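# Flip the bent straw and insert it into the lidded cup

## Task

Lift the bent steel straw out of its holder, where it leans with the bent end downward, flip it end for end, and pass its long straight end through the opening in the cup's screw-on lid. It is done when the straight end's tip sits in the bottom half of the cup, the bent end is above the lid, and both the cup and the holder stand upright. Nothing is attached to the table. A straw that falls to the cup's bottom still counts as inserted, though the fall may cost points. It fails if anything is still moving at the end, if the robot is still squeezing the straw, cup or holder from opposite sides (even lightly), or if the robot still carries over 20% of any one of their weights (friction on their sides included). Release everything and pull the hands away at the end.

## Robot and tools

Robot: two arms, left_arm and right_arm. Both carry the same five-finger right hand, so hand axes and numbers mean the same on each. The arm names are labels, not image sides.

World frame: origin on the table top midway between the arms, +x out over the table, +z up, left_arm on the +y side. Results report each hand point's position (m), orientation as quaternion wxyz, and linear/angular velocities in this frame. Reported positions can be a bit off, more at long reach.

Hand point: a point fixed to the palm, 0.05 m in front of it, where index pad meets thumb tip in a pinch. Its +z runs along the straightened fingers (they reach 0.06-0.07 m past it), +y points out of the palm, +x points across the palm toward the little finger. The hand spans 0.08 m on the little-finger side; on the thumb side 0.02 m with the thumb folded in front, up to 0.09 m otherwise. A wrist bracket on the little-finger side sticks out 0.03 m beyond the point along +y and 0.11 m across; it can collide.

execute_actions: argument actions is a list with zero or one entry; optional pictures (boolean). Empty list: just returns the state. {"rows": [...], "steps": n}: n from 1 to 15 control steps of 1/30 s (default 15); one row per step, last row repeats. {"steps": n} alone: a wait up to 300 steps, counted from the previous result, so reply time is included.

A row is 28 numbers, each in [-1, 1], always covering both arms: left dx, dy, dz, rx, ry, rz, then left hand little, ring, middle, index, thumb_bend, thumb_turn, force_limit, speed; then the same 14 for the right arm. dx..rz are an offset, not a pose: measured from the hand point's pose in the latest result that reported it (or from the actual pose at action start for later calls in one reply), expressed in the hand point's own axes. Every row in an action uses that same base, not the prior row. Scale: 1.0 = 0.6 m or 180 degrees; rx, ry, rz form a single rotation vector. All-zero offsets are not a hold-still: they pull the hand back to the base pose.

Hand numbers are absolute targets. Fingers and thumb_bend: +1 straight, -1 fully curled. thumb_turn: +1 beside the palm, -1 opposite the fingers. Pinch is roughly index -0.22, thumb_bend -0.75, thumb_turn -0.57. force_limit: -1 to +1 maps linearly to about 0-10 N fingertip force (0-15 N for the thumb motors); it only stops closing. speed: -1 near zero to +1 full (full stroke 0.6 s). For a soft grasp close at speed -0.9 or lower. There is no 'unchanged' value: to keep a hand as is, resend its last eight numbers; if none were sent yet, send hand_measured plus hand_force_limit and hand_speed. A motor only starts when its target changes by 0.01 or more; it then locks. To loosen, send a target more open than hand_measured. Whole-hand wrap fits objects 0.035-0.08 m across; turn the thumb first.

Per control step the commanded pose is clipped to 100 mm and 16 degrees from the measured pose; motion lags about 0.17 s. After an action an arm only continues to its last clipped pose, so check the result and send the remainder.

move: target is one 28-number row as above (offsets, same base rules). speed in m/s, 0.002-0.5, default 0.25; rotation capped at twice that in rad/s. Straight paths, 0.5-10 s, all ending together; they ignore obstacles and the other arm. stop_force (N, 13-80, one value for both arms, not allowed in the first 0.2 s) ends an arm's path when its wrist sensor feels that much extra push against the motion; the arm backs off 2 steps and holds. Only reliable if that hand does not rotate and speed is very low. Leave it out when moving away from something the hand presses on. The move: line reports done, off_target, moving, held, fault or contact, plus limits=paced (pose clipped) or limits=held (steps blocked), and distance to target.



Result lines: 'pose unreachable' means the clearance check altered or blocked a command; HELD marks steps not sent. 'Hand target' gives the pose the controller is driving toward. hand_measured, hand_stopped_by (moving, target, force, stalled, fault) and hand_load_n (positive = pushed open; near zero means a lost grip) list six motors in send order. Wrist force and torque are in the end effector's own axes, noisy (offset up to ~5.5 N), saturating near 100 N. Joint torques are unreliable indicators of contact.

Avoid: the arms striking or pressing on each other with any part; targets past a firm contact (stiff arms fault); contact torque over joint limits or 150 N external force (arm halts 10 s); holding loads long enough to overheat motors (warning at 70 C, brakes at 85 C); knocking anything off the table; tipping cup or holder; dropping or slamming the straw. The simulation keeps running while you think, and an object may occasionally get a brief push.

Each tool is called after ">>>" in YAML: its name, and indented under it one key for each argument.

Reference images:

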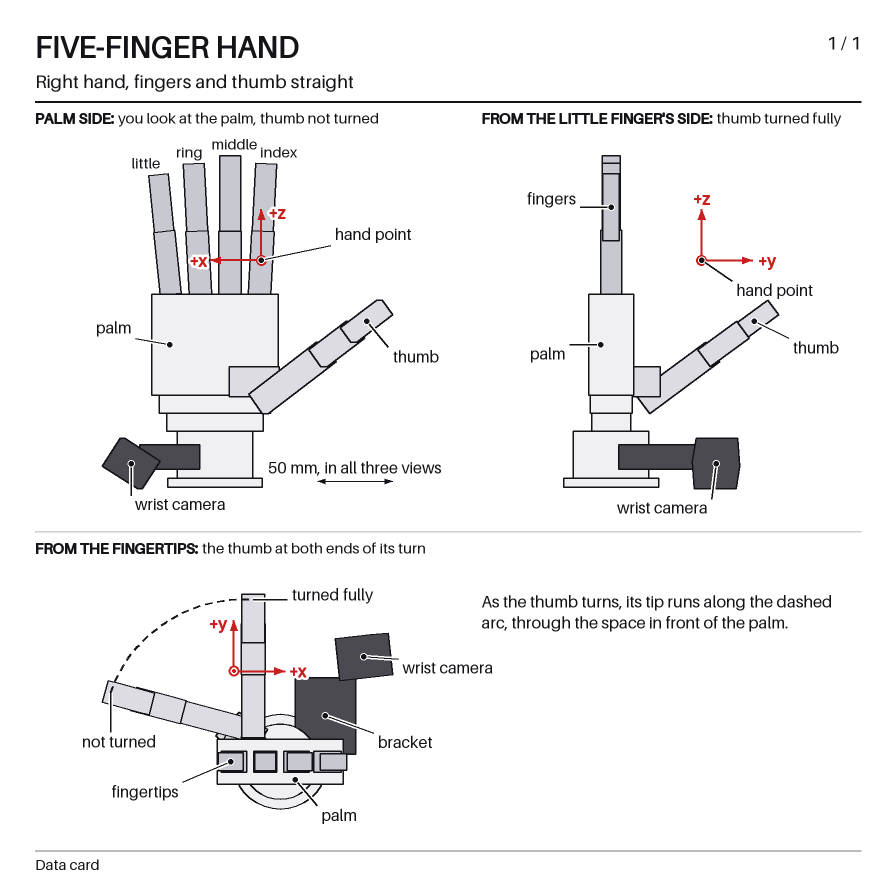

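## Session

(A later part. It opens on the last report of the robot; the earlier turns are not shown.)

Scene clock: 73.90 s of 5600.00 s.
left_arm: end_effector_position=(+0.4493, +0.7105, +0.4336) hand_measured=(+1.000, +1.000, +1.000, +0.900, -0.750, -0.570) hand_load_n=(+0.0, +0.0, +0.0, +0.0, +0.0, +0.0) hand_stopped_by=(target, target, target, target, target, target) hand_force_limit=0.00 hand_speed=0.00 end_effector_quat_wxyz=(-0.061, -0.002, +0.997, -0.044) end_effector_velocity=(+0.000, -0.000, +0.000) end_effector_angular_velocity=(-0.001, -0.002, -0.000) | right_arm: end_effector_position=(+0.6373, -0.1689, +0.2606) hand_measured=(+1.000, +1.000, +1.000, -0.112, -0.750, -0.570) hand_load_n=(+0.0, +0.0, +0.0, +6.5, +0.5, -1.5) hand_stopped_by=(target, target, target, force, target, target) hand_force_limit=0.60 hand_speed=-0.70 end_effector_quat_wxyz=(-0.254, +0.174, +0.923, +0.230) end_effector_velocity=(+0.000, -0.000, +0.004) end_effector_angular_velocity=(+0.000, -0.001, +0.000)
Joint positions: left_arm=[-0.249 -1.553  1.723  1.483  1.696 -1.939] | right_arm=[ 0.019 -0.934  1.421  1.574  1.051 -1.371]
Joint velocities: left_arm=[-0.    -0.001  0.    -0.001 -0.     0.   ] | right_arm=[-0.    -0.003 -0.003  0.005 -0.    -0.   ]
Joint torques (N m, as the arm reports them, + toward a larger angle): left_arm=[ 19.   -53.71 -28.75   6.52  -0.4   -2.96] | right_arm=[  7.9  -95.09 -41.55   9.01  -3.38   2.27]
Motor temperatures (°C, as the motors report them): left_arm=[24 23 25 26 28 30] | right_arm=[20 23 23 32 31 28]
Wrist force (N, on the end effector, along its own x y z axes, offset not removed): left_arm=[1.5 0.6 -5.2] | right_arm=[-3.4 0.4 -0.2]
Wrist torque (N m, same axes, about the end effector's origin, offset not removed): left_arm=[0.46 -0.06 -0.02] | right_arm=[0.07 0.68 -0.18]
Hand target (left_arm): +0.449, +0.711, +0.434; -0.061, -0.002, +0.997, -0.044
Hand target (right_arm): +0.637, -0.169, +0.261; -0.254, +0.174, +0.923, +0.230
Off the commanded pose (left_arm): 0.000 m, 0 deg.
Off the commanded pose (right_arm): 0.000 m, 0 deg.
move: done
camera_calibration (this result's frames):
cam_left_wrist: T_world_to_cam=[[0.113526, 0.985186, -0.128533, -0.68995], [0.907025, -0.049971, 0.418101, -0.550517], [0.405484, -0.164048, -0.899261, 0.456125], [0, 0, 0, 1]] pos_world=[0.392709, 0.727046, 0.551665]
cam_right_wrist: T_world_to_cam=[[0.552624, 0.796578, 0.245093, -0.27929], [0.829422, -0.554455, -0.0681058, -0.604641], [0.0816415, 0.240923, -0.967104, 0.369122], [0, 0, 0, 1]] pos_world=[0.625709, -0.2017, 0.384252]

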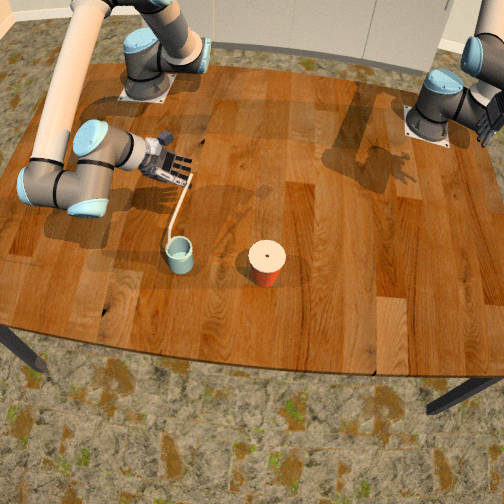

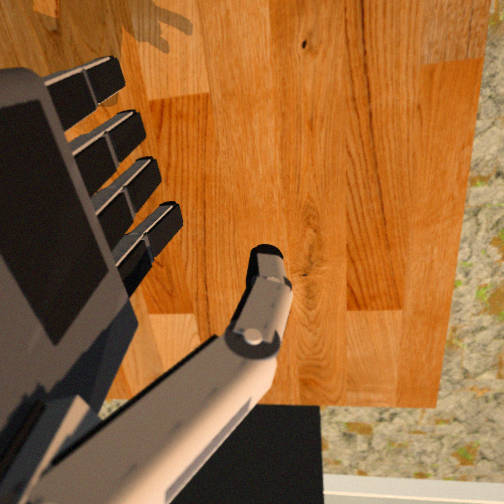

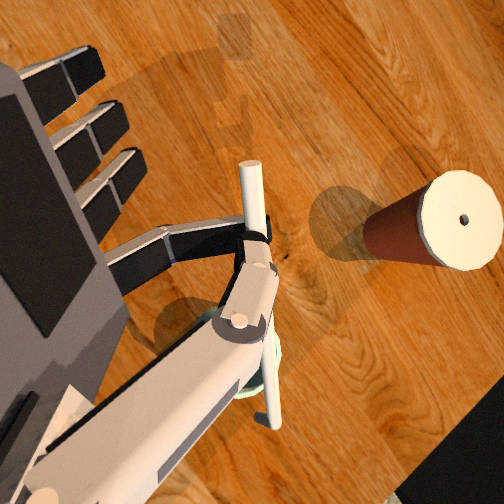

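>>> move:
  target: [-0.183,-0.965,0.255,0.458,-0.132,0.143,1,1,1,0.9,-0.75,-0.57,0,0, 0.075,0.257,0.035,-0.23,-0.208,0.835,1,1,1,-0.45,-0.75,-0.57,1,-0.9]
  speed: 0.3

Scene clock: 93.10 s of 5600.00 s.
left_arm: end_effector_position=(+0.5459, +0.1208, +0.3190) hand_measured=(+1.000, +1.000, +1.000, +0.900, -0.750, -0.570) hand_load_n=(+0.0, +0.0, +0.0, +0.0, +0.0, +0.0) hand_stopped_by=(target, target, target, target, target, target) hand_force_limit=0.00 hand_speed=0.00 end_effector_quat_wxyz=(+0.154, +0.154, +0.692, -0.689) end_effector_velocity=(+0.001, -0.002, -0.001) end_effector_angular_velocity=(-0.008, -0.002, +0.000) | right_arm: end_effector_position=(+0.6601, -0.0207, +0.3211) hand_measured=(+1.000, +1.000, +1.000, -0.120, -0.750, -0.570) hand_load_n=(+0.0, +0.0, +0.0, +9.5, +1.0, -1.5) hand_stopped_by=(target, target, target, force, target, target) hand_force_limit=1.00 hand_speed=-0.90 end_effector_quat_wxyz=(+0.001, +1.000, -0.002, -0.000) end_effector_velocity=(+0.000, +0.000, -0.000) end_effector_angular_velocity=(-0.005, +0.006, -0.011)
Joint positions: left_arm=[-0.673 -1.419  1.982 -0.557  2.345 -2.699] | right_arm=[ 0.477 -0.697  0.672  1.597  1.573  1.993]
Joint velocities: left_arm=[-0.001  0.004  0.001 -0.016 -0.001 -0.006] | right_arm=[ 0.     0.007 -0.009  0.01   0.002  0.011]
Joint torques (N m, as the arm reports them, + toward a larger angle): left_arm=[-14.33 -34.46 -28.12  -3.99  -3.03  -2.48] | right_arm=[  6.59 -97.09 -47.67   8.19   2.87   3.25]
Motor temperatures (°C, as the motors report them): left_arm=[24 23 25 26 28 30] | right_arm=[20 23 23 32 31 28]
Wrist force (N, on the end effector, along its own x y z axes, offset not removed): left_arm=[-1.4 -1.8 -0.7] | right_arm=[-1.3 0.7 -2.3]
Wrist torque (N m, same axes, about the end effector's origin, offset not removed): left_arm=[-0.58 0.16 -0.55] | right_arm=[0.15 0.56 -0.04]
Hand target (left_arm): +0.546, +0.121, +0.319; +0.154, +0.154, +0.692, -0.689
Hand target (right_arm): +0.660, -0.021, +0.321; +0.001, +1.000, -0.003, -0.000
Off the commanded pose (left_arm): 0.001 m, 0 deg.
Off the commanded pose (right_arm): 0.000 m, 0 deg.
After step 90, 10.93 s passed at rest.
move: done
camera_calibration (this result's frames):
cam_left_wrist: T_world_to_cam=[[0.535462, -0.0227632, -0.844253, -0.0149335], [0.728478, 0.51823, 0.44806, -0.60048], [0.427318, -0.854938, 0.294075, -0.0920015], [0, 0, 0, 1]] pos_world=[0.484747, 0.232191, 0.283499]
cam_right_wrist: T_world_to_cam=[[-0.155237, -0.987871, -0.00354247, 0.0854019], [-0.822569, 0.127274, 0.55424, 0.36754], [-0.547067, 0.0889525, -0.832349, 0.758696], [0, 0, 0, 1]] pos_world=[0.730642, -0.0299, 0.428097]

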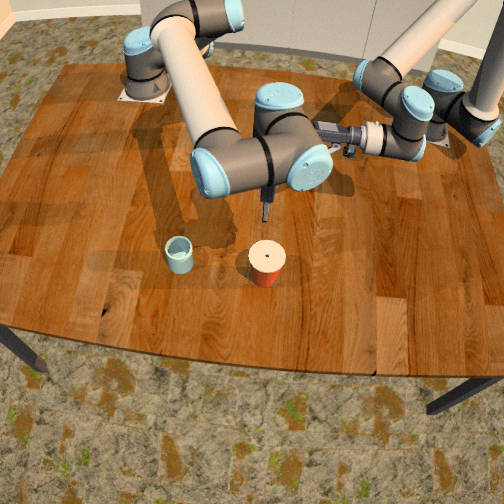

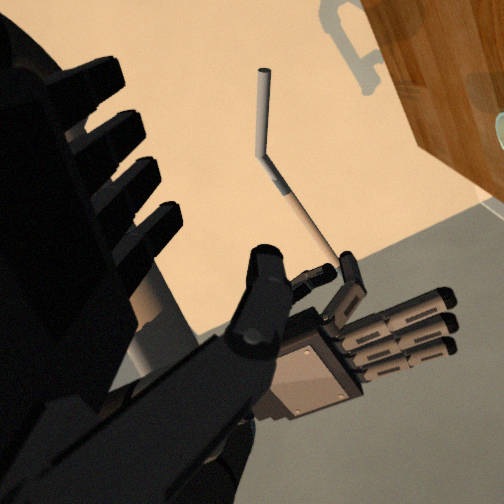

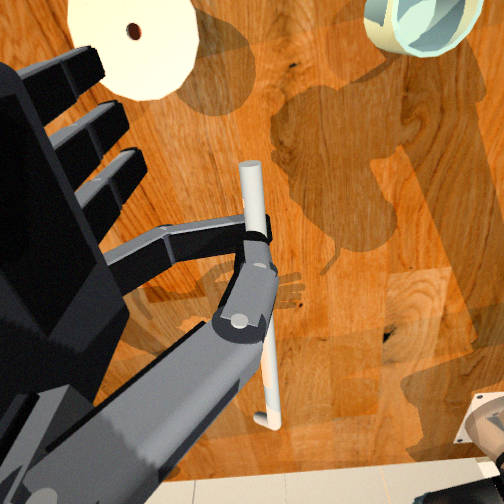

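>>> move:
  target: [-0.016,0.01,0.16,0,0,0,1,1,1,0.9,-0.75,-0.57,0,0, 0,0,0,0,0,0,1,1,1,-0.45,-0.75,-0.57,1,-0.9]
  speed: 0.1

Scene clock: 100.00 s of 5600.00 s.
left_arm: end_effector_position=(+0.5574, +0.0252, +0.3174) hand_measured=(+1.000, +1.000, +1.000, +0.900, -0.750, -0.570) hand_load_n=(+0.0, +0.0, +0.0, +0.0, +0.0, +0.0) hand_stopped_by=(target, target, target, target, target, target) hand_force_limit=0.00 hand_speed=0.00 end_effector_quat_wxyz=(+0.154, +0.154, +0.692, -0.688) end_effector_velocity=(+0.001, -0.002, +0.001) end_effector_angular_velocity=(+0.000, -0.000, +0.001) | right_arm: end_effector_position=(+0.6601, -0.0207, +0.3211) hand_measured=(+1.000, +1.000, +1.000, -0.120, -0.750, -0.570) hand_load_n=(+0.0, +0.0, +0.0, +9.5, +1.0, -1.5) hand_stopped_by=(target, target, target, force, target, target) hand_force_limit=1.00 hand_speed=-0.90 end_effector_quat_wxyz=(+0.001, +1.000, -0.002, -0.000) end_effector_velocity=(+0.000, -0.001, -0.000) end_effector_angular_velocity=(-0.001, +0.001, -0.000)
Joint positions: left_arm=[-0.764 -1.324  1.867 -0.537  2.254 -2.699] | right_arm=[ 0.477 -0.697  0.672  1.597  1.573  1.993]
Joint velocities: left_arm=[-0.002  0.002 -0.004  0.002 -0.003  0.   ] | right_arm=[-0.001  0.     0.     0.001 -0.    -0.   ]
Joint torques (N m, as the arm reports them, + toward a larger angle): left_arm=[-15.7  -40.31 -49.51   0.96  -3.41   2.23] | right_arm=[ -11.32 -115.25  -34.25    0.04   -2.91   -3.51]
Motor temperatures (°C, as the motors report them): left_arm=[24 23 25 26 28 30] | right_arm=[20 23 23 32 31 28]
Wrist force (N, on the end effector, along its own x y z axes, offset not removed): left_arm=[-3.6 -3.6 -1.9] | right_arm=[-2.5 -0.2 -1.5]
Wrist torque (N m, same axes, about the end effector's origin, offset not removed): left_arm=[-0.63 0.61 -0.65] | right_arm=[-0.06 0.60 0.01]
Hand target (left_arm): +0.557, +0.025, +0.317; +0.154, +0.154, +0.692, -0.688
Hand target (right_arm): +0.660, -0.021, +0.321; +0.001, +1.000, -0.002, -0.000
Off the commanded pose (left_arm): 0.000 m, 0 deg.
Off the commanded pose (right_arm): 0.000 m, 0 deg.
After step 90, 2.43 s passed at rest.
move: done
camera_calibration (this result's frames):
cam_left_wrist: T_world_to_cam=[[0.535557, -0.0226651, -0.844195, -0.024707], [0.728428, 0.518176, 0.448203, -0.558512], [0.427283, -0.854974, 0.294023, -0.178104], [0, 0, 0, 1]] pos_world=[0.496168, 0.136574, 0.281836]
cam_right_wrist: T_world_to_cam=[[-0.155229, -0.987872, -0.00353658, 0.0854019], [-0.82257, 0.12727, 0.554239, 0.367536], [-0.547068, 0.0889433, -0.83235, 0.758693], [0, 0, 0, 1]] pos_world=[0.730637, -0.0298909, 0.428097]

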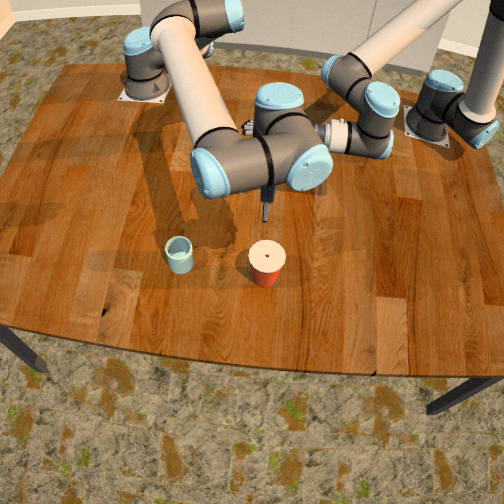

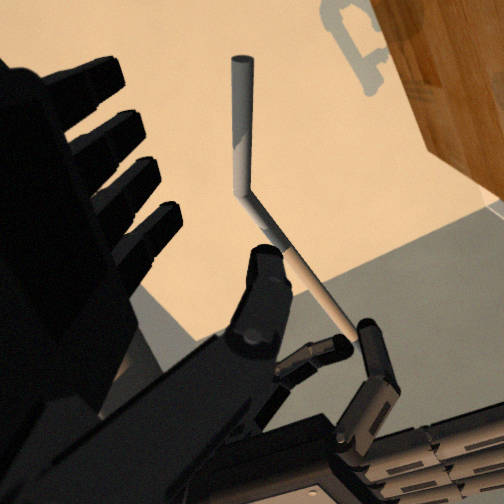

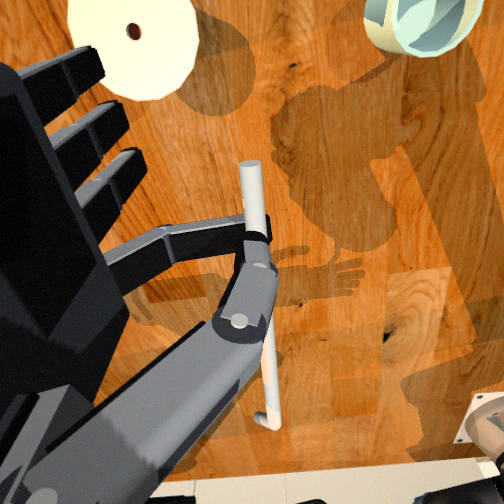

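>>> move:
  target: [0.003,-0.005,0.047,0,0,0,1,1,1,0.9,-0.75,-0.57,0,0, 0,0,0,0,0,0,1,1,1,-0.45,-0.75,-0.57,1,-0.9]
  speed: 0.03

Scene clock: 103.17 s of 5600.00 s.
left_arm: end_effector_position=(+0.5546, -0.0028, +0.3192) hand_measured=(+1.000, +1.000, +1.000, +0.900, -0.750, -0.570) hand_load_n=(+0.0, +0.0, +0.0, +0.0, +0.0, +0.0) hand_stopped_by=(target, target, target, target, target, target) hand_force_limit=0.00 hand_speed=0.00 end_effector_quat_wxyz=(+0.154, +0.154, +0.692, -0.688) end_effector_velocity=(-0.001, -0.003, +0.001) end_effector_angular_velocity=(-0.000, -0.000, -0.002) | right_arm: end_effector_position=(+0.6601, -0.0207, +0.3211) hand_measured=(+1.000, +1.000, +1.000, -0.120, -0.750, -0.570) hand_load_n=(+0.0, +0.0, +0.0, +9.5, +1.0, -1.5) hand_stopped_by=(target, target, target, force, target, target) hand_force_limit=1.00 hand_speed=-0.90 end_effector_quat_wxyz=(+0.001, +1.000, -0.002, -0.000) end_effector_velocity=(-0.000, +0.000, +0.002) end_effector_angular_velocity=(+0.001, -0.002, +0.001)
Joint positions: left_arm=[-0.795 -1.304  1.837 -0.527  2.224 -2.699] | right_arm=[ 0.477 -0.697  0.672  1.597  1.573  1.993]
Joint velocities: left_arm=[-0.003  0.001 -0.003  0.002 -0.001  0.   ] | right_arm=[ 0.    -0.002 -0.    -0.     0.    -0.001]
Joint torques (N m, as the arm reports them, + toward a larger angle): left_arm=[-14.62 -43.59 -50.1    0.93  -3.58  -2.72] | right_arm=[  -6.07 -113.46  -35.54    0.66   -2.72   -3.14]
Motor temperatures (°C, as the motors report them): left_arm=[24 23 25 26 28 30] | right_arm=[20 23 23 32 31 28]
Wrist force (N, on the end effector, along its own x y z axes, offset not removed): left_arm=[3.1 0.6 -6.4] | right_arm=[0.3 -2.2 -0.1]
Wrist torque (N m, same axes, about the end effector's origin, offset not removed): left_arm=[0.15 -0.30 0.07] | right_arm=[-0.36 0.07 -0.10]
Hand target (left_arm): +0.555, -0.003, +0.319; +0.154, +0.154, +0.692, -0.688
Hand target (right_arm): +0.660, -0.021, +0.321; +0.001, +1.000, -0.002, -0.000
Off the commanded pose (left_arm): 0.000 m, 0 deg.
Off the commanded pose (right_arm): 0.000 m, 0 deg.
move: done
camera_calibration (this result's frames):
cam_left_wrist: T_world_to_cam=[[0.535599, -0.0226368, -0.844169, -0.0223121], [0.728409, 0.518156, 0.448258, -0.54281], [0.427264, -0.854987, 0.294013, -0.201334], [0, 0, 0, 1]] pos_world=[0.49336, 0.108617, 0.283679]
cam_right_wrist: T_world_to_cam=[[-0.155237, -0.987871, -0.00354285, 0.0854021], [-0.822569, 0.127273, 0.55424, 0.36754], [-0.547066, 0.0889528, -0.83235, 0.758696], [0, 0, 0, 1]] pos_world=[0.730642, -0.0298999, 0.428097]

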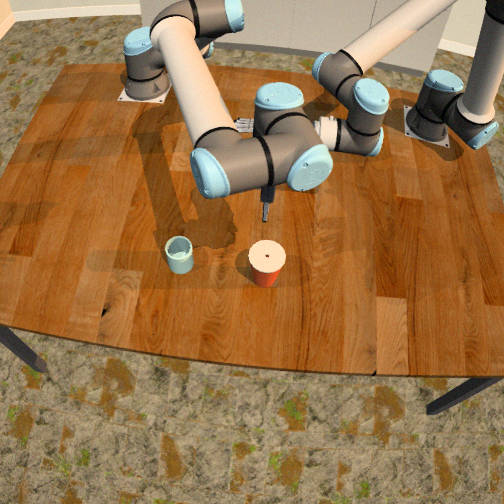

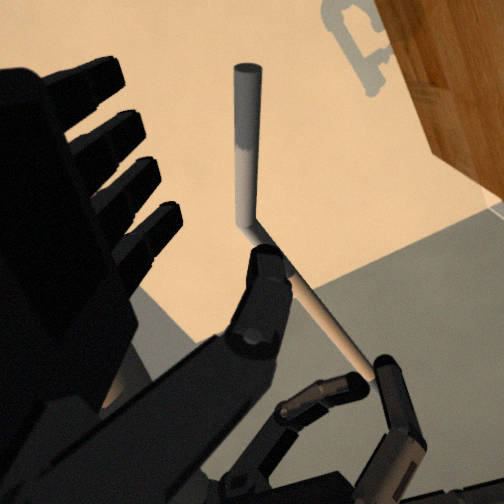

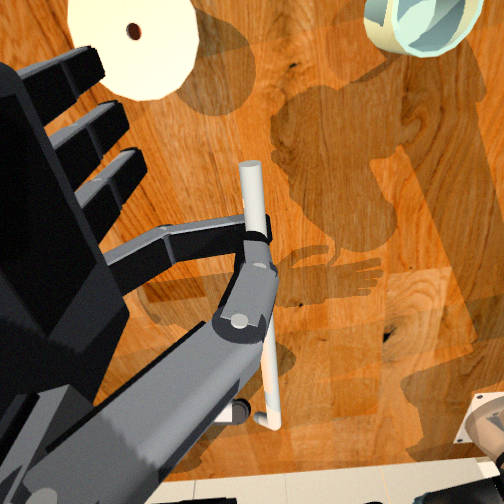

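>>> move:
  target: [0,0,0.0125,0,0,0,1,1,1,0.9,-0.75,-0.57,0,0, 0,0,0,0,0,0,1,1,1,-0.45,-0.75,-0.57,1,-0.9]
  speed: 0.02

>>> move:
  target: [0,0,0,0,0,0,1,1,1,-0.45,-0.75,-0.57,1,-0.7, 0,0,0,0,0,0,1,1,1,-0.45,-0.75,-0.57,1,-0.9]

Scene clock: 105.83 s of 5600.00 s.
left_arm: end_effector_position=(+0.5546, -0.0100, +0.3192) hand_measured=(+1.000, +1.000, +1.000, +0.900, -0.750, -0.570) hand_load_n=(+0.0, +0.0, +0.0, +0.0, +0.0, +0.0) hand_stopped_by=(target, target, target, target, target, target) hand_force_limit=0.00 hand_speed=0.00 end_effector_quat_wxyz=(+0.154, +0.154, +0.692, -0.688) end_effector_velocity=(-0.001, -0.003, -0.001) end_effector_angular_velocity=(+0.001, +0.001, -0.001) | right_arm: end_effector_position=(+0.6601, -0.0207, +0.3211) hand_measured=(+1.000, +1.000, +1.000, -0.120, -0.750, -0.570) hand_load_n=(+0.0, +0.0, +0.0, +9.5, +1.0, -1.5) hand_stopped_by=(target, target, target, force, target, target) hand_force_limit=1.00 hand_speed=-0.90 end_effector_quat_wxyz=(+0.001, +1.000, -0.002, -0.000) end_effector_velocity=(-0.000, -0.000, +0.000) end_effector_angular_velocity=(-0.000, +0.000, -0.000)
Joint positions: left_arm=[-0.801 -1.298  1.828 -0.525  2.217 -2.699] | right_arm=[ 0.477 -0.697  0.672  1.597  1.573  1.993]
Joint velocities: left_arm=[-0.003  0.004 -0.003  0.001 -0.002 -0.   ] | right_arm=[ 0.    -0.001  0.001  0.    -0.     0.   ]
Joint torques (N m, as the arm reports them, + toward a larger angle): left_arm=[-11.95 -44.62 -50.24   0.87  -3.1   -2.91] | right_arm=[   4.74 -111.19  -38.78    1.29   -1.91   -2.47]
Motor temperatures (°C, as the motors report them): left_arm=[24 23 25 26 28 30] | right_arm=[20 23 23 32 31 28]
Wrist force (N, on the end effector, along its own x y z axes, offset not removed): left_arm=[-0.6 -4.0 -0.8] | right_arm=[0.3 -1.0 -0.2]
Wrist torque (N m, same axes, about the end effector's origin, offset not removed): left_arm=[-0.70 -0.02 -0.51] | right_arm=[-0.23 0.16 0.14]
Hand target (left_arm): +0.555, -0.010, +0.319; +0.154, +0.154, +0.692, -0.688
Hand target (right_arm): +0.660, -0.021, +0.321; +0.001, +1.000, -0.002, -0.000
Off the commanded pose (left_arm): 0.000 m, 0 deg.
Off the commanded pose (right_arm): 0.000 m, 0 deg.
move: done
camera_calibration (this result's frames):
cam_left_wrist: T_world_to_cam=[[0.535607, -0.0226339, -0.844164, -0.0225097], [0.728406, 0.51815, 0.448268, -0.539076], [0.427257, -0.85499, 0.294012, -0.207491], [0, 0, 0, 1]] pos_world=[0.493375, 0.10141, 0.283654]
cam_right_wrist: T_world_to_cam=[[-0.155228, -0.987872, -0.00354257, 0.085402], [-0.82257, 0.127266, 0.55424, 0.367536], [-0.547067, 0.0889473, -0.832349, 0.758693], [0, 0, 0, 1]] pos_world=[0.730637, -0.0298921, 0.428097]

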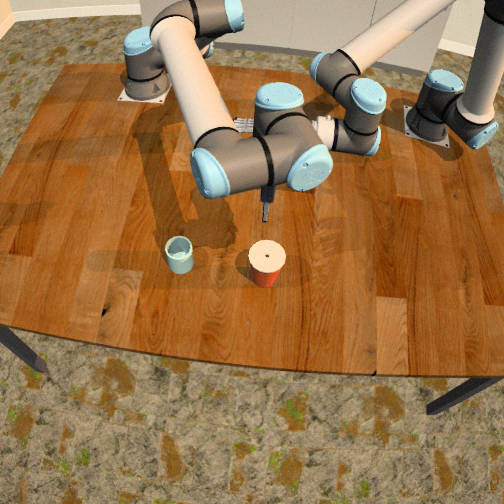

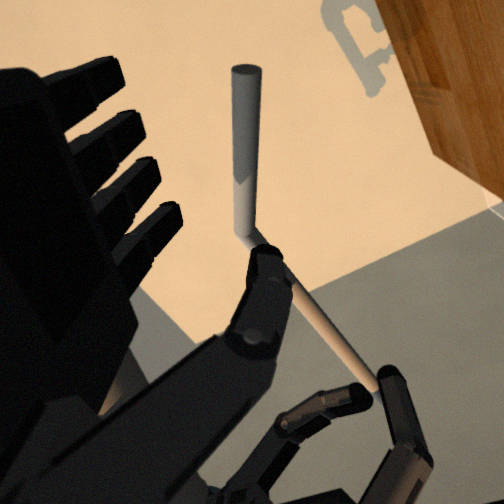

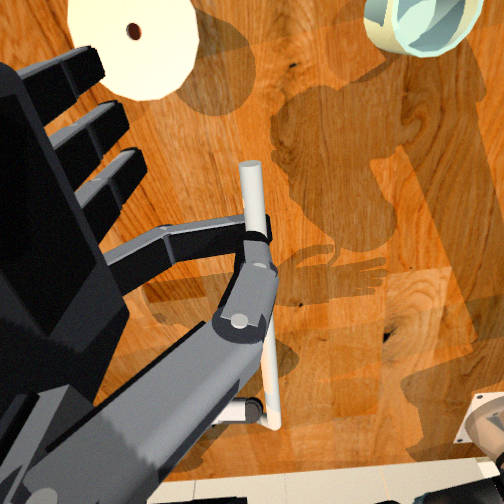

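Scene clock: 108.13 s of 5600.00 s.
left_arm: end_effector_position=(+0.5546, -0.0100, +0.3192) hand_measured=(+1.000, +1.000, +1.000, -0.112, -0.748, -0.570) hand_load_n=(+0.0, +0.0, +0.0, +10.0, +2.0, -1.0) hand_stopped_by=(target, target, target, force, target, target) hand_force_limit=1.00 hand_speed=-0.70 end_effector_quat_wxyz=(+0.154, +0.154, +0.692, -0.688) end_effector_velocity=(-0.001, -0.001, -0.001) end_effector_angular_velocity=(+0.001, +0.001, -0.001) | right_arm: end_effector_position=(+0.6601, -0.0207, +0.3211) hand_measured=(+1.000, +1.000, +1.000, -0.120, -0.750, -0.570) hand_load_n=(+0.0, +0.0, +0.0, +10.0, +0.5, -1.0) hand_stopped_by=(target, target, target, force, target, target) hand_force_limit=1.00 hand_speed=-0.90 end_effector_quat_wxyz=(+0.001, +1.000, -0.002, -0.000) end_effector_velocity=(+0.000, +0.000, -0.001) end_effector_angular_velocity=(+0.000, +0.001, +0.001)
Joint positions: left_arm=[-0.801 -1.298  1.828 -0.525  2.217 -2.699] | right_arm=[ 0.477 -0.697  0.672  1.597  1.573  1.993]
Joint velocities: left_arm=[-0.001  0.001  0.     0.001 -0.     0.   ] | right_arm=[-0.     0.001  0.    -0.    -0.001 -0.002]
Joint torques (N m, as the arm reports them, + toward a larger angle): left_arm=[ 20.39 -75.22 -29.57  -3.85   1.87  -2.87] | right_arm=[   4.07 -111.7   -38.87    1.24   -2.04   -2.33]
Motor temperatures (°C, as the motors report them): left_arm=[24 23 25 26 28 30] | right_arm=[20 23 23 32 31 28]
Wrist force (N, on the end effector, along its own x y z axes, offset not removed): left_arm=[-3.9 -4.1 -0.9] | right_arm=[-3.8 -0.2 -1.2]
Wrist torque (N m, same axes, about the end effector's origin, offset not removed): left_arm=[-0.67 0.59 -0.83] | right_arm=[0.33 1.10 0.01]
Hand target (left_arm): +0.555, -0.010, +0.319; +0.154, +0.154, +0.692, -0.688
Hand target (right_arm): +0.660, -0.021, +0.321; +0.001, +1.000, -0.002, -0.000
Off the commanded pose (left_arm): 0.000 m, 0 deg.
Off the commanded pose (right_arm): 0.000 m, 0 deg.
move: done
camera_calibration (this result's frames):
cam_left_wrist: T_world_to_cam=[[0.53561, -0.0226488, -0.844162, -0.0225069], [0.728415, 0.518138, 0.448268, -0.539078], [0.427239, -0.854997, 0.294017, -0.207483], [0, 0, 0, 1]] pos_world=[0.493372, 0.101409, 0.283656]
cam_right_wrist: T_world_to_cam=[[-0.155227, -0.987872, -0.00354256, 0.0854019], [-0.82257, 0.127265, 0.55424, 0.367536], [-0.547067, 0.0889472, -0.832349, 0.758693], [0, 0, 0, 1]] pos_world=[0.730637, -0.0298922, 0.428097]

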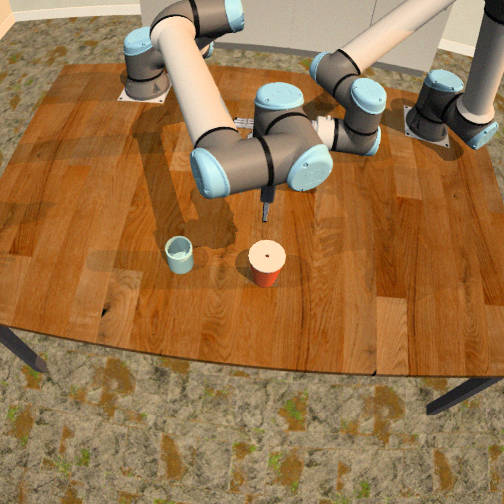

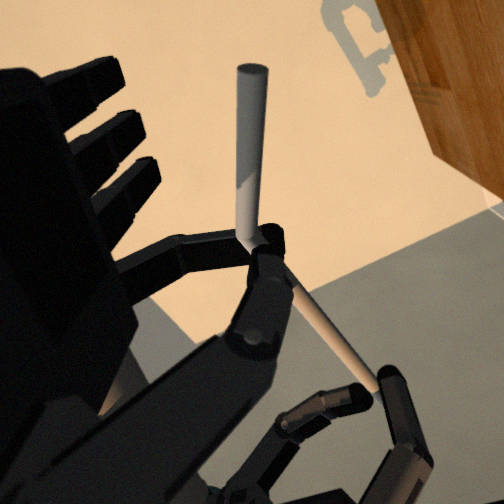

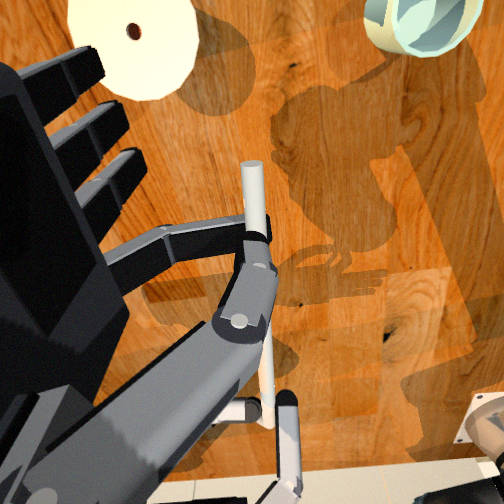

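>>> move:
  target: [0,0,0,0,0,0,1,1,1,-0.45,-0.75,-0.57,1,-0.7, 0,0,0,0,0,0,1,1,1,1,-0.75,-0.57,1,-0.3]

>>> move:
  target: [0,0,0,0,0,0,1,1,1,-0.45,-0.75,-0.57,1,-0.7, 0,0,-0.17,0,0,0,1,1,1,1,-0.75,-0.57,1,-0.3]
  speed: 0.15

>>> move:
  target: [0,0,0,0,0,0,1,1,1,-0.45,-0.75,-0.57,1,-0.7, 0.1,0.45,0,0,0,0.5,1,1,1,1,1,1,1,-0.3]
  speed: 0.4

>>> move:
  target: [0,0,0,0,0,-0.5,1,1,1,-0.45,-0.75,-0.57,1,-0.7, 0,0,0.25,0,-0.2,0,1,1,1,1,1,1,1,-0.3]
  speed: 0.3

Scene clock: 114.67 s of 5600.00 s.
left_arm: end_effector_position=(+0.5546, -0.0100, +0.3192) hand_measured=(+1.000, +1.000, +1.000, -0.112, -0.750, -0.570) hand_load_n=(+0.0, +0.0, +0.0, +7.5, -0.5, -2.0) hand_stopped_by=(target, target, target, force, target, target) hand_force_limit=1.00 hand_speed=-0.70 end_effector_quat_wxyz=(+0.154, +0.154, +0.692, -0.688) end_effector_velocity=(-0.001, -0.000, +0.000) end_effector_angular_velocity=(+0.000, +0.000, -0.001) | right_arm: end_effector_position=(+0.6601, -0.0207, +0.3211) hand_measured=(+1.000, +1.000, +1.000, +1.000, -0.750, -0.570) hand_load_n=(+0.0, +0.0, +0.0, +0.0, +0.0, +0.0) hand_stopped_by=(target, target, target, target, target, target) hand_force_limit=1.00 hand_speed=-0.30 end_effector_quat_wxyz=(+0.001, +1.000, -0.002, -0.000) end_effector_velocity=(-0.000, -0.000, -0.002) end_effector_angular_velocity=(-0.001, +0.003, +0.001)
Joint positions: left_arm=[-0.801 -1.298  1.828 -0.525  2.217 -2.699] | right_arm=[ 0.477 -0.697  0.672  1.597  1.573  1.993]
Joint velocities: left_arm=[-0.001 -0.001  0.001  0.001  0.     0.   ] | right_arm=[-0.     0.001  0.002  0.     0.    -0.001]
Joint torques (N m, as the arm reports them, + toward a larger angle): left_arm=[ 17.32 -74.32 -29.76  -2.05   0.95  -2.74] | right_arm=[   4.77 -110.86  -38.89    1.24   -1.92   -2.32]
Motor temperatures (°C, as the motors report them): left_arm=[24 23 25 26 28 30] | right_arm=[20 23 23 32 31 28]
Wrist force (N, on the end effector, along its own x y z axes, offset not removed): left_arm=[7.7 -4.5 -1.7] | right_arm=[-1.5 -0.7 0.1]
Wrist torque (N m, same axes, about the end effector's origin, offset not removed): left_arm=[-0.95 -1.15 0.14] | right_arm=[-0.18 0.29 -0.02]
Hand target (left_arm): +0.555, -0.010, +0.319; +0.154, +0.154, +0.692, -0.688
Hand target (right_arm): +0.660, -0.021, +0.321; +0.001, +1.000, -0.002, -0.000
Off the commanded pose (left_arm): 0.000 m, 0 deg.
Off the commanded pose (right_arm): 0.000 m, 0 deg.
After step 90, 2.30 s passed at rest.
move: done
camera_calibration (this result's frames):
cam_left_wrist: T_world_to_cam=[[0.535609, -0.0226236, -0.844163, -0.0225139], [0.728394, 0.518167, 0.448268, -0.539075], [0.427276, -0.85498, 0.294014, -0.207502], [0, 0, 0, 1]] pos_world=[0.493379, 0.101412, 0.283653]
cam_right_wrist: T_world_to_cam=[[-0.155228, -0.987872, -0.00354266, 0.0854021], [-0.82257, 0.127265, 0.55424, 0.367536], [-0.547067, 0.0889474, -0.83235, 0.758693], [0, 0, 0, 1]] pos_world=[0.730637, -0.0298921, 0.428097]

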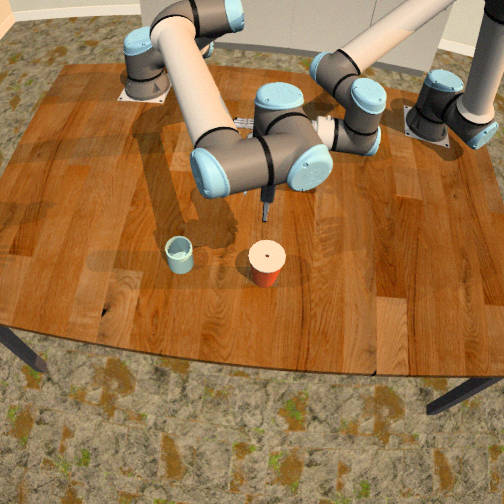

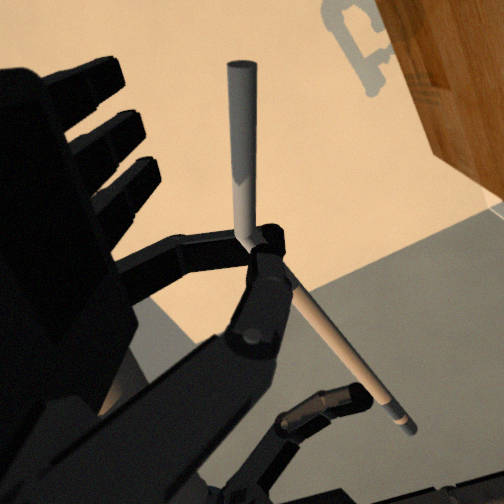

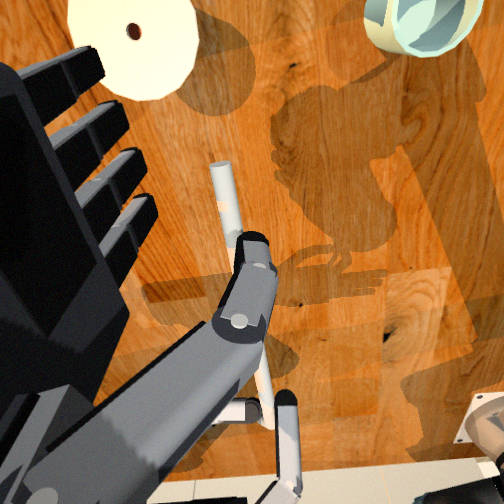

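Scene clock: 115.93 s of 5600.00 s.
left_arm: end_effector_position=(+0.5546, -0.0100, +0.3192) hand_measured=(+1.000, +1.000, +1.000, -0.112, -0.750, -0.570) hand_load_n=(+0.0, +0.0, +0.0, +7.5, -0.5, -2.0) hand_stopped_by=(target, target, target, force, target, target) hand_force_limit=1.00 hand_speed=-0.70 end_effector_quat_wxyz=(+0.154, +0.154, +0.692, -0.688) end_effector_velocity=(+0.001, -0.001, -0.002) end_effector_angular_velocity=(+0.001, +0.001, +0.000) | right_arm: end_effector_position=(+0.6599, -0.0205, +0.4228) hand_measured=(+1.000, +1.000, +1.000, +1.000, -0.750, -0.570) hand_load_n=(+0.0, +0.0, +0.0, +0.0, +0.0, +0.0) hand_stopped_by=(target, target, target, target, target, target) hand_force_limit=1.00 hand_speed=-0.30 end_effector_quat_wxyz=(+0.001, +1.000, -0.002, -0.000) end_effector_velocity=(+0.000, +0.000, +0.002) end_effector_angular_velocity=(-0.002, +0.001, +0.000)
Joint positions: left_arm=[-0.801 -1.298  1.828 -0.525  2.217 -2.699] | right_arm=[ 0.477 -0.655  0.415  1.812  1.573  1.993]
Joint velocities: left_arm=[ 0.     0.003 -0.    -0.001  0.     0.   ] | right_arm=[ 0.001  0.006 -0.015  0.011  0.001  0.   ]
Joint torques (N m, as the arm reports them, + toward a larger angle): left_arm=[ 18.32 -73.67 -30.12  -2.26   0.91  -2.87] | right_arm=[  7.19 -94.38 -44.96   7.81   2.85   2.91]
Motor temperatures (°C, as the motors report them): left_arm=[24 23 25 26 28 30] | right_arm=[20 23 23 32 31 28]
Wrist force (N, on the end effector, along its own x y z axes, offset not removed): left_arm=[0.0 0.6 -2.6] | right_arm=[-1.7 2.1 1.3]
Wrist torque (N m, same axes, about the end effector's origin, offset not removed): left_arm=[0.03 -0.02 -0.25] | right_arm=[0.06 0.35 -0.16]
Hand target (left_arm): +0.555, -0.010, +0.319; +0.154, +0.154, +0.692, -0.688
Hand target (right_arm): +0.660, -0.021, +0.423; +0.001, +1.000, -0.002, -0.000
Off the commanded pose (left_arm): 0.000 m, 0 deg.
Off the commanded pose (right_arm): 0.000 m, 0 deg.
move: done
camera_calibration (this result's frames):
cam_left_wrist: T_world_to_cam=[[0.535609, -0.0226234, -0.844163, -0.0225138], [0.728394, 0.518167, 0.448268, -0.539075], [0.427276, -0.85498, 0.294014, -0.207502], [0, 0, 0, 1]] pos_world=[0.493379, 0.101412, 0.283653]
cam_right_wrist: T_world_to_cam=[[-0.155188, -0.987878, -0.00379498, 0.0859937], [-0.822638, 0.127101, 0.554176, 0.311032], [-0.546976, 0.0891233, -0.832391, 0.843185], [0, 0, 0, 1]] pos_world=[0.730414, -0.0297288, 0.529819]

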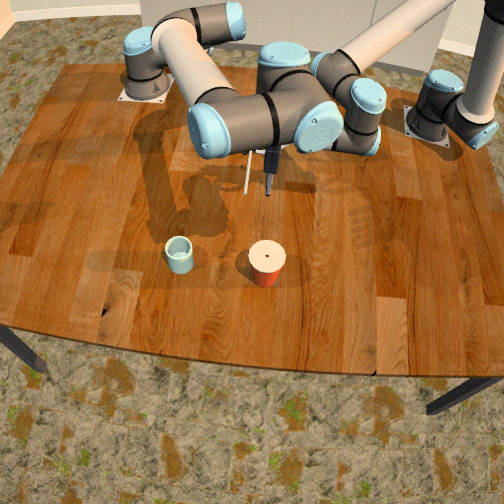

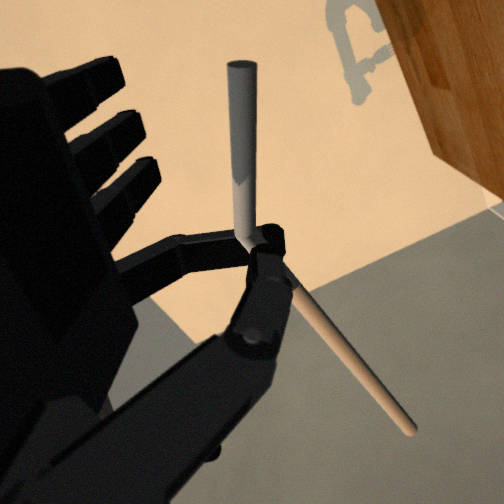

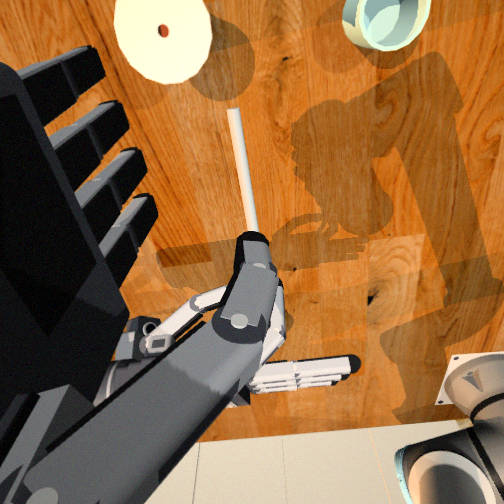

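Scene clock: 118.60 s of 5600.00 s.
left_arm: end_effector_position=(+0.5546, -0.0100, +0.3192) hand_measured=(+1.000, +1.000, +1.000, -0.112, -0.750, -0.570) hand_load_n=(+0.0, +0.0, +0.0, +7.5, -0.5, -2.0) hand_stopped_by=(target, target, target, force, target, target) hand_force_limit=1.00 hand_speed=-0.70 end_effector_quat_wxyz=(+0.154, +0.154, +0.692, -0.688) end_effector_velocity=(+0.000, -0.000, +0.001) end_effector_angular_velocity=(-0.001, -0.001, +0.000) | right_arm: end_effector_position=(+0.7183, -0.2904, +0.4233) hand_measured=(+1.000, +1.000, +1.000, +1.000, +1.000, +1.000) hand_load_n=(+0.0, +0.0, +0.0, +0.0, +0.0, +0.0) hand_stopped_by=(target, target, target, target, target, target) hand_force_limit=1.00 hand_speed=-0.30 end_effector_quat_wxyz=(+0.001, +0.706, -0.709, +0.001) end_effector_velocity=(+0.001, -0.001, -0.000) end_effector_angular_velocity=(+0.000, -0.000, -0.007)
Joint positions: left_arm=[-0.801 -1.298  1.828 -0.525  2.217 -2.699] | right_arm=[ 0.057 -0.84   0.746  1.665  1.573  3.143]
Joint velocities: left_arm=[ 0.    -0.    -0.001 -0.001 -0.     0.   ] | right_arm=[-0.002  0.     0.001 -0.001 -0.     0.005]
Joint torques (N m, as the arm reports them, + toward a larger angle): left_arm=[ 17.55 -72.8  -29.7   -2.51   0.69  -2.66] | right_arm=[ -10.3  -104.35  -33.94    0.32    2.81    2.62]
Motor temperatures (°C, as the motors report them): left_arm=[24 23 25 26 28 30] | right_arm=[20 23 23 32 31 28]
Wrist force (N, on the end effector, along its own x y z axes, offset not removed): left_arm=[3.8 -5.4 2.5] | right_arm=[-2.3 0.5 -3.8]
Wrist torque (N m, same axes, about the end effector's origin, offset not removed): left_arm=[-1.23 -0.62 -0.26] | right_arm=[0.31 0.48 -0.05]
Hand target (left_arm): +0.555, -0.010, +0.319; +0.154, +0.154, +0.692, -0.688
Hand target (right_arm): +0.718, -0.291, +0.423; +0.001, +0.705, -0.709, +0.001
Off the commanded pose (left_arm): 0.000 m, 0 deg.
Off the commanded pose (right_arm): 0.001 m, 0 deg.
move: done
camera_calibration (this result's frames):
cam_left_wrist: T_world_to_cam=[[0.535609, -0.0226236, -0.844163, -0.0225138], [0.728394, 0.518167, 0.448268, -0.539075], [0.427276, -0.85498, 0.294014, -0.207502], [0, 0, 0, 1]] pos_world=[0.493379, 0.101412, 0.283653]
cam_right_wrist: T_world_to_cam=[[-0.987987, 0.154416, -0.00610105, 0.759334], [0.125329, 0.823731, 0.552956, -0.0849908], [0.0904106, 0.545549, -0.833188, 0.574638], [0, 0, 0, 1]] pos_world=[0.708911, -0.360736, 0.53041]

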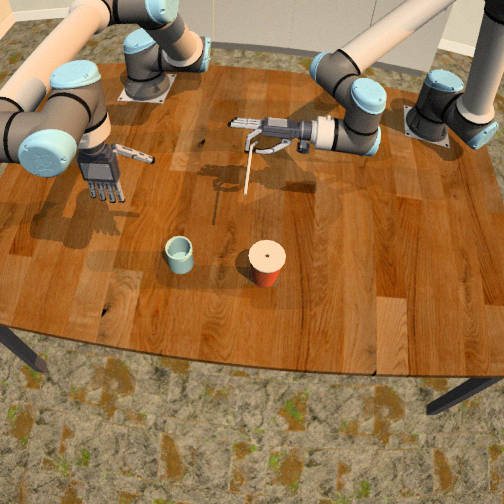

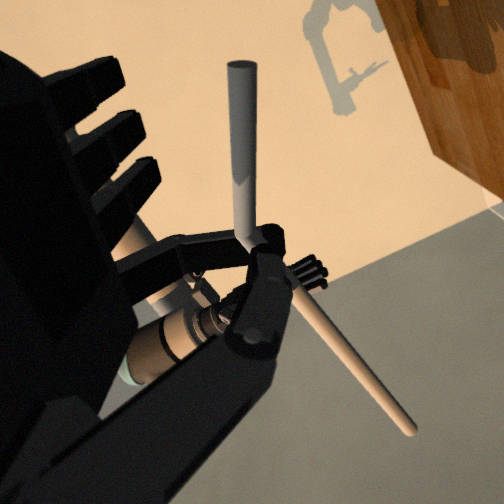

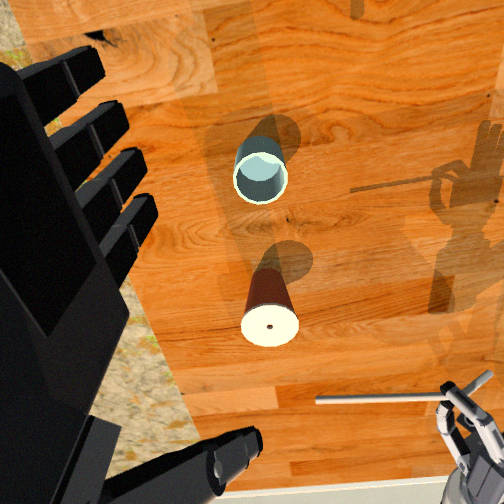

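Scene clock: 121.80 s of 5600.00 s.
left_arm: end_effector_position=(+0.5546, -0.0101, +0.3193) hand_measured=(+1.000, +1.000, +1.000, -0.112, -0.750, -0.570) hand_load_n=(+0.0, +0.0, +0.0, +7.5, -0.5, -2.0) hand_stopped_by=(target, target, target, force, target, target) hand_force_limit=1.00 hand_speed=-0.70 end_effector_quat_wxyz=(-0.377, -0.380, +0.598, -0.596) end_effector_velocity=(-0.000, -0.000, -0.001) end_effector_angular_velocity=(-0.001, +0.015, -0.000) | right_arm: end_effector_position=(+0.7187, -0.2906, +0.2734) hand_measured=(+1.000, +1.000, +1.000, +1.000, +1.000, +1.000) hand_load_n=(+0.0, +0.0, +0.0, +0.0, +0.0, +0.0) hand_stopped_by=(target, target, target, target, target, target) hand_force_limit=1.00 hand_speed=-0.30 end_effector_quat_wxyz=(-0.218, +0.671, -0.674, -0.217) end_effector_velocity=(-0.000, -0.000, -0.001) end_effector_angular_velocity=(+0.004, +0.001, -0.000)
Joint positions: left_arm=[-0.697 -1.192  1.656 -0.458  2.321 -4.268] | right_arm=[-0.121 -0.826  1.136  1.387  0.956  2.925]
Joint velocities: left_arm=[ 0.001  0.002  0.001 -0.005  0.001 -0.016] | right_arm=[-0.001  0.001  0.002 -0.001 -0.004 -0.002]
Joint torques (N m, as the arm reports them, + toward a larger angle): left_arm=[ 16.24 -53.86 -30.66  -3.73   2.5   -2.47] | right_arm=[-12.   -84.75 -32.49   0.7   -4.55  -3.58]
Motor temperatures (°C, as the motors report them): left_arm=[24 23 25 26 28 30] | right_arm=[20 23 23 32 31 28]
Wrist force (N, on the end effector, along its own x y z axes, offset not removed): left_arm=[-0.6 -3.8 2.9] | right_arm=[-2.0 1.6 0.6]
Wrist torque (N m, same axes, about the end effector's origin, offset not removed): left_arm=[-0.85 -0.09 -0.07] | right_arm=[0.18 0.40 -0.23]
Hand target (left_arm): +0.555, -0.010, +0.319; -0.378, -0.381, +0.598, -0.596
Hand target (right_arm): +0.719, -0.291, +0.273; -0.218, +0.671, -0.674, -0.217
Off the commanded pose (left_arm): 0.000 m, 0 deg.
Off the commanded pose (right_arm): 0.000 m, 0 deg.
move: done
camera_calibration (this result's frames):
cam_left_wrist: T_world_to_cam=[[-0.843119, -0.0265791, -0.537069, 0.644171], [0.446166, 0.522909, -0.726293, -0.00748078], [0.300142, -0.851974, -0.429016, 0.0938005], [0, 0, 0, 1]] pos_world=[0.518297, 0.100949, 0.380773]
cam_right_wrist: T_world_to_cam=[[-0.988089, 0.129531, 0.0830816, 0.727283], [0.123131, 0.341657, 0.931724, -0.24412], [0.0923015, 0.930856, -0.353536, 0.429289], [0, 0, 0, 1]] pos_world=[0.709055, -0.410406, 0.318798]

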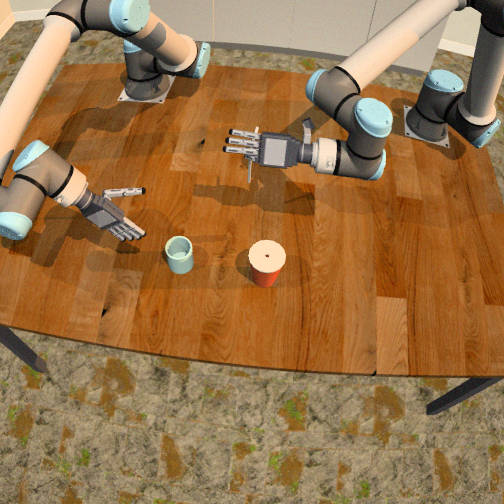

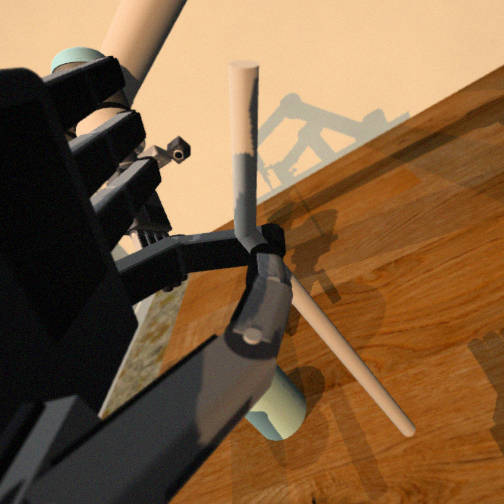

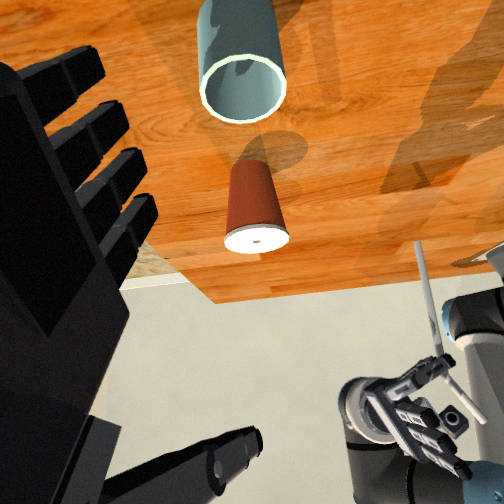

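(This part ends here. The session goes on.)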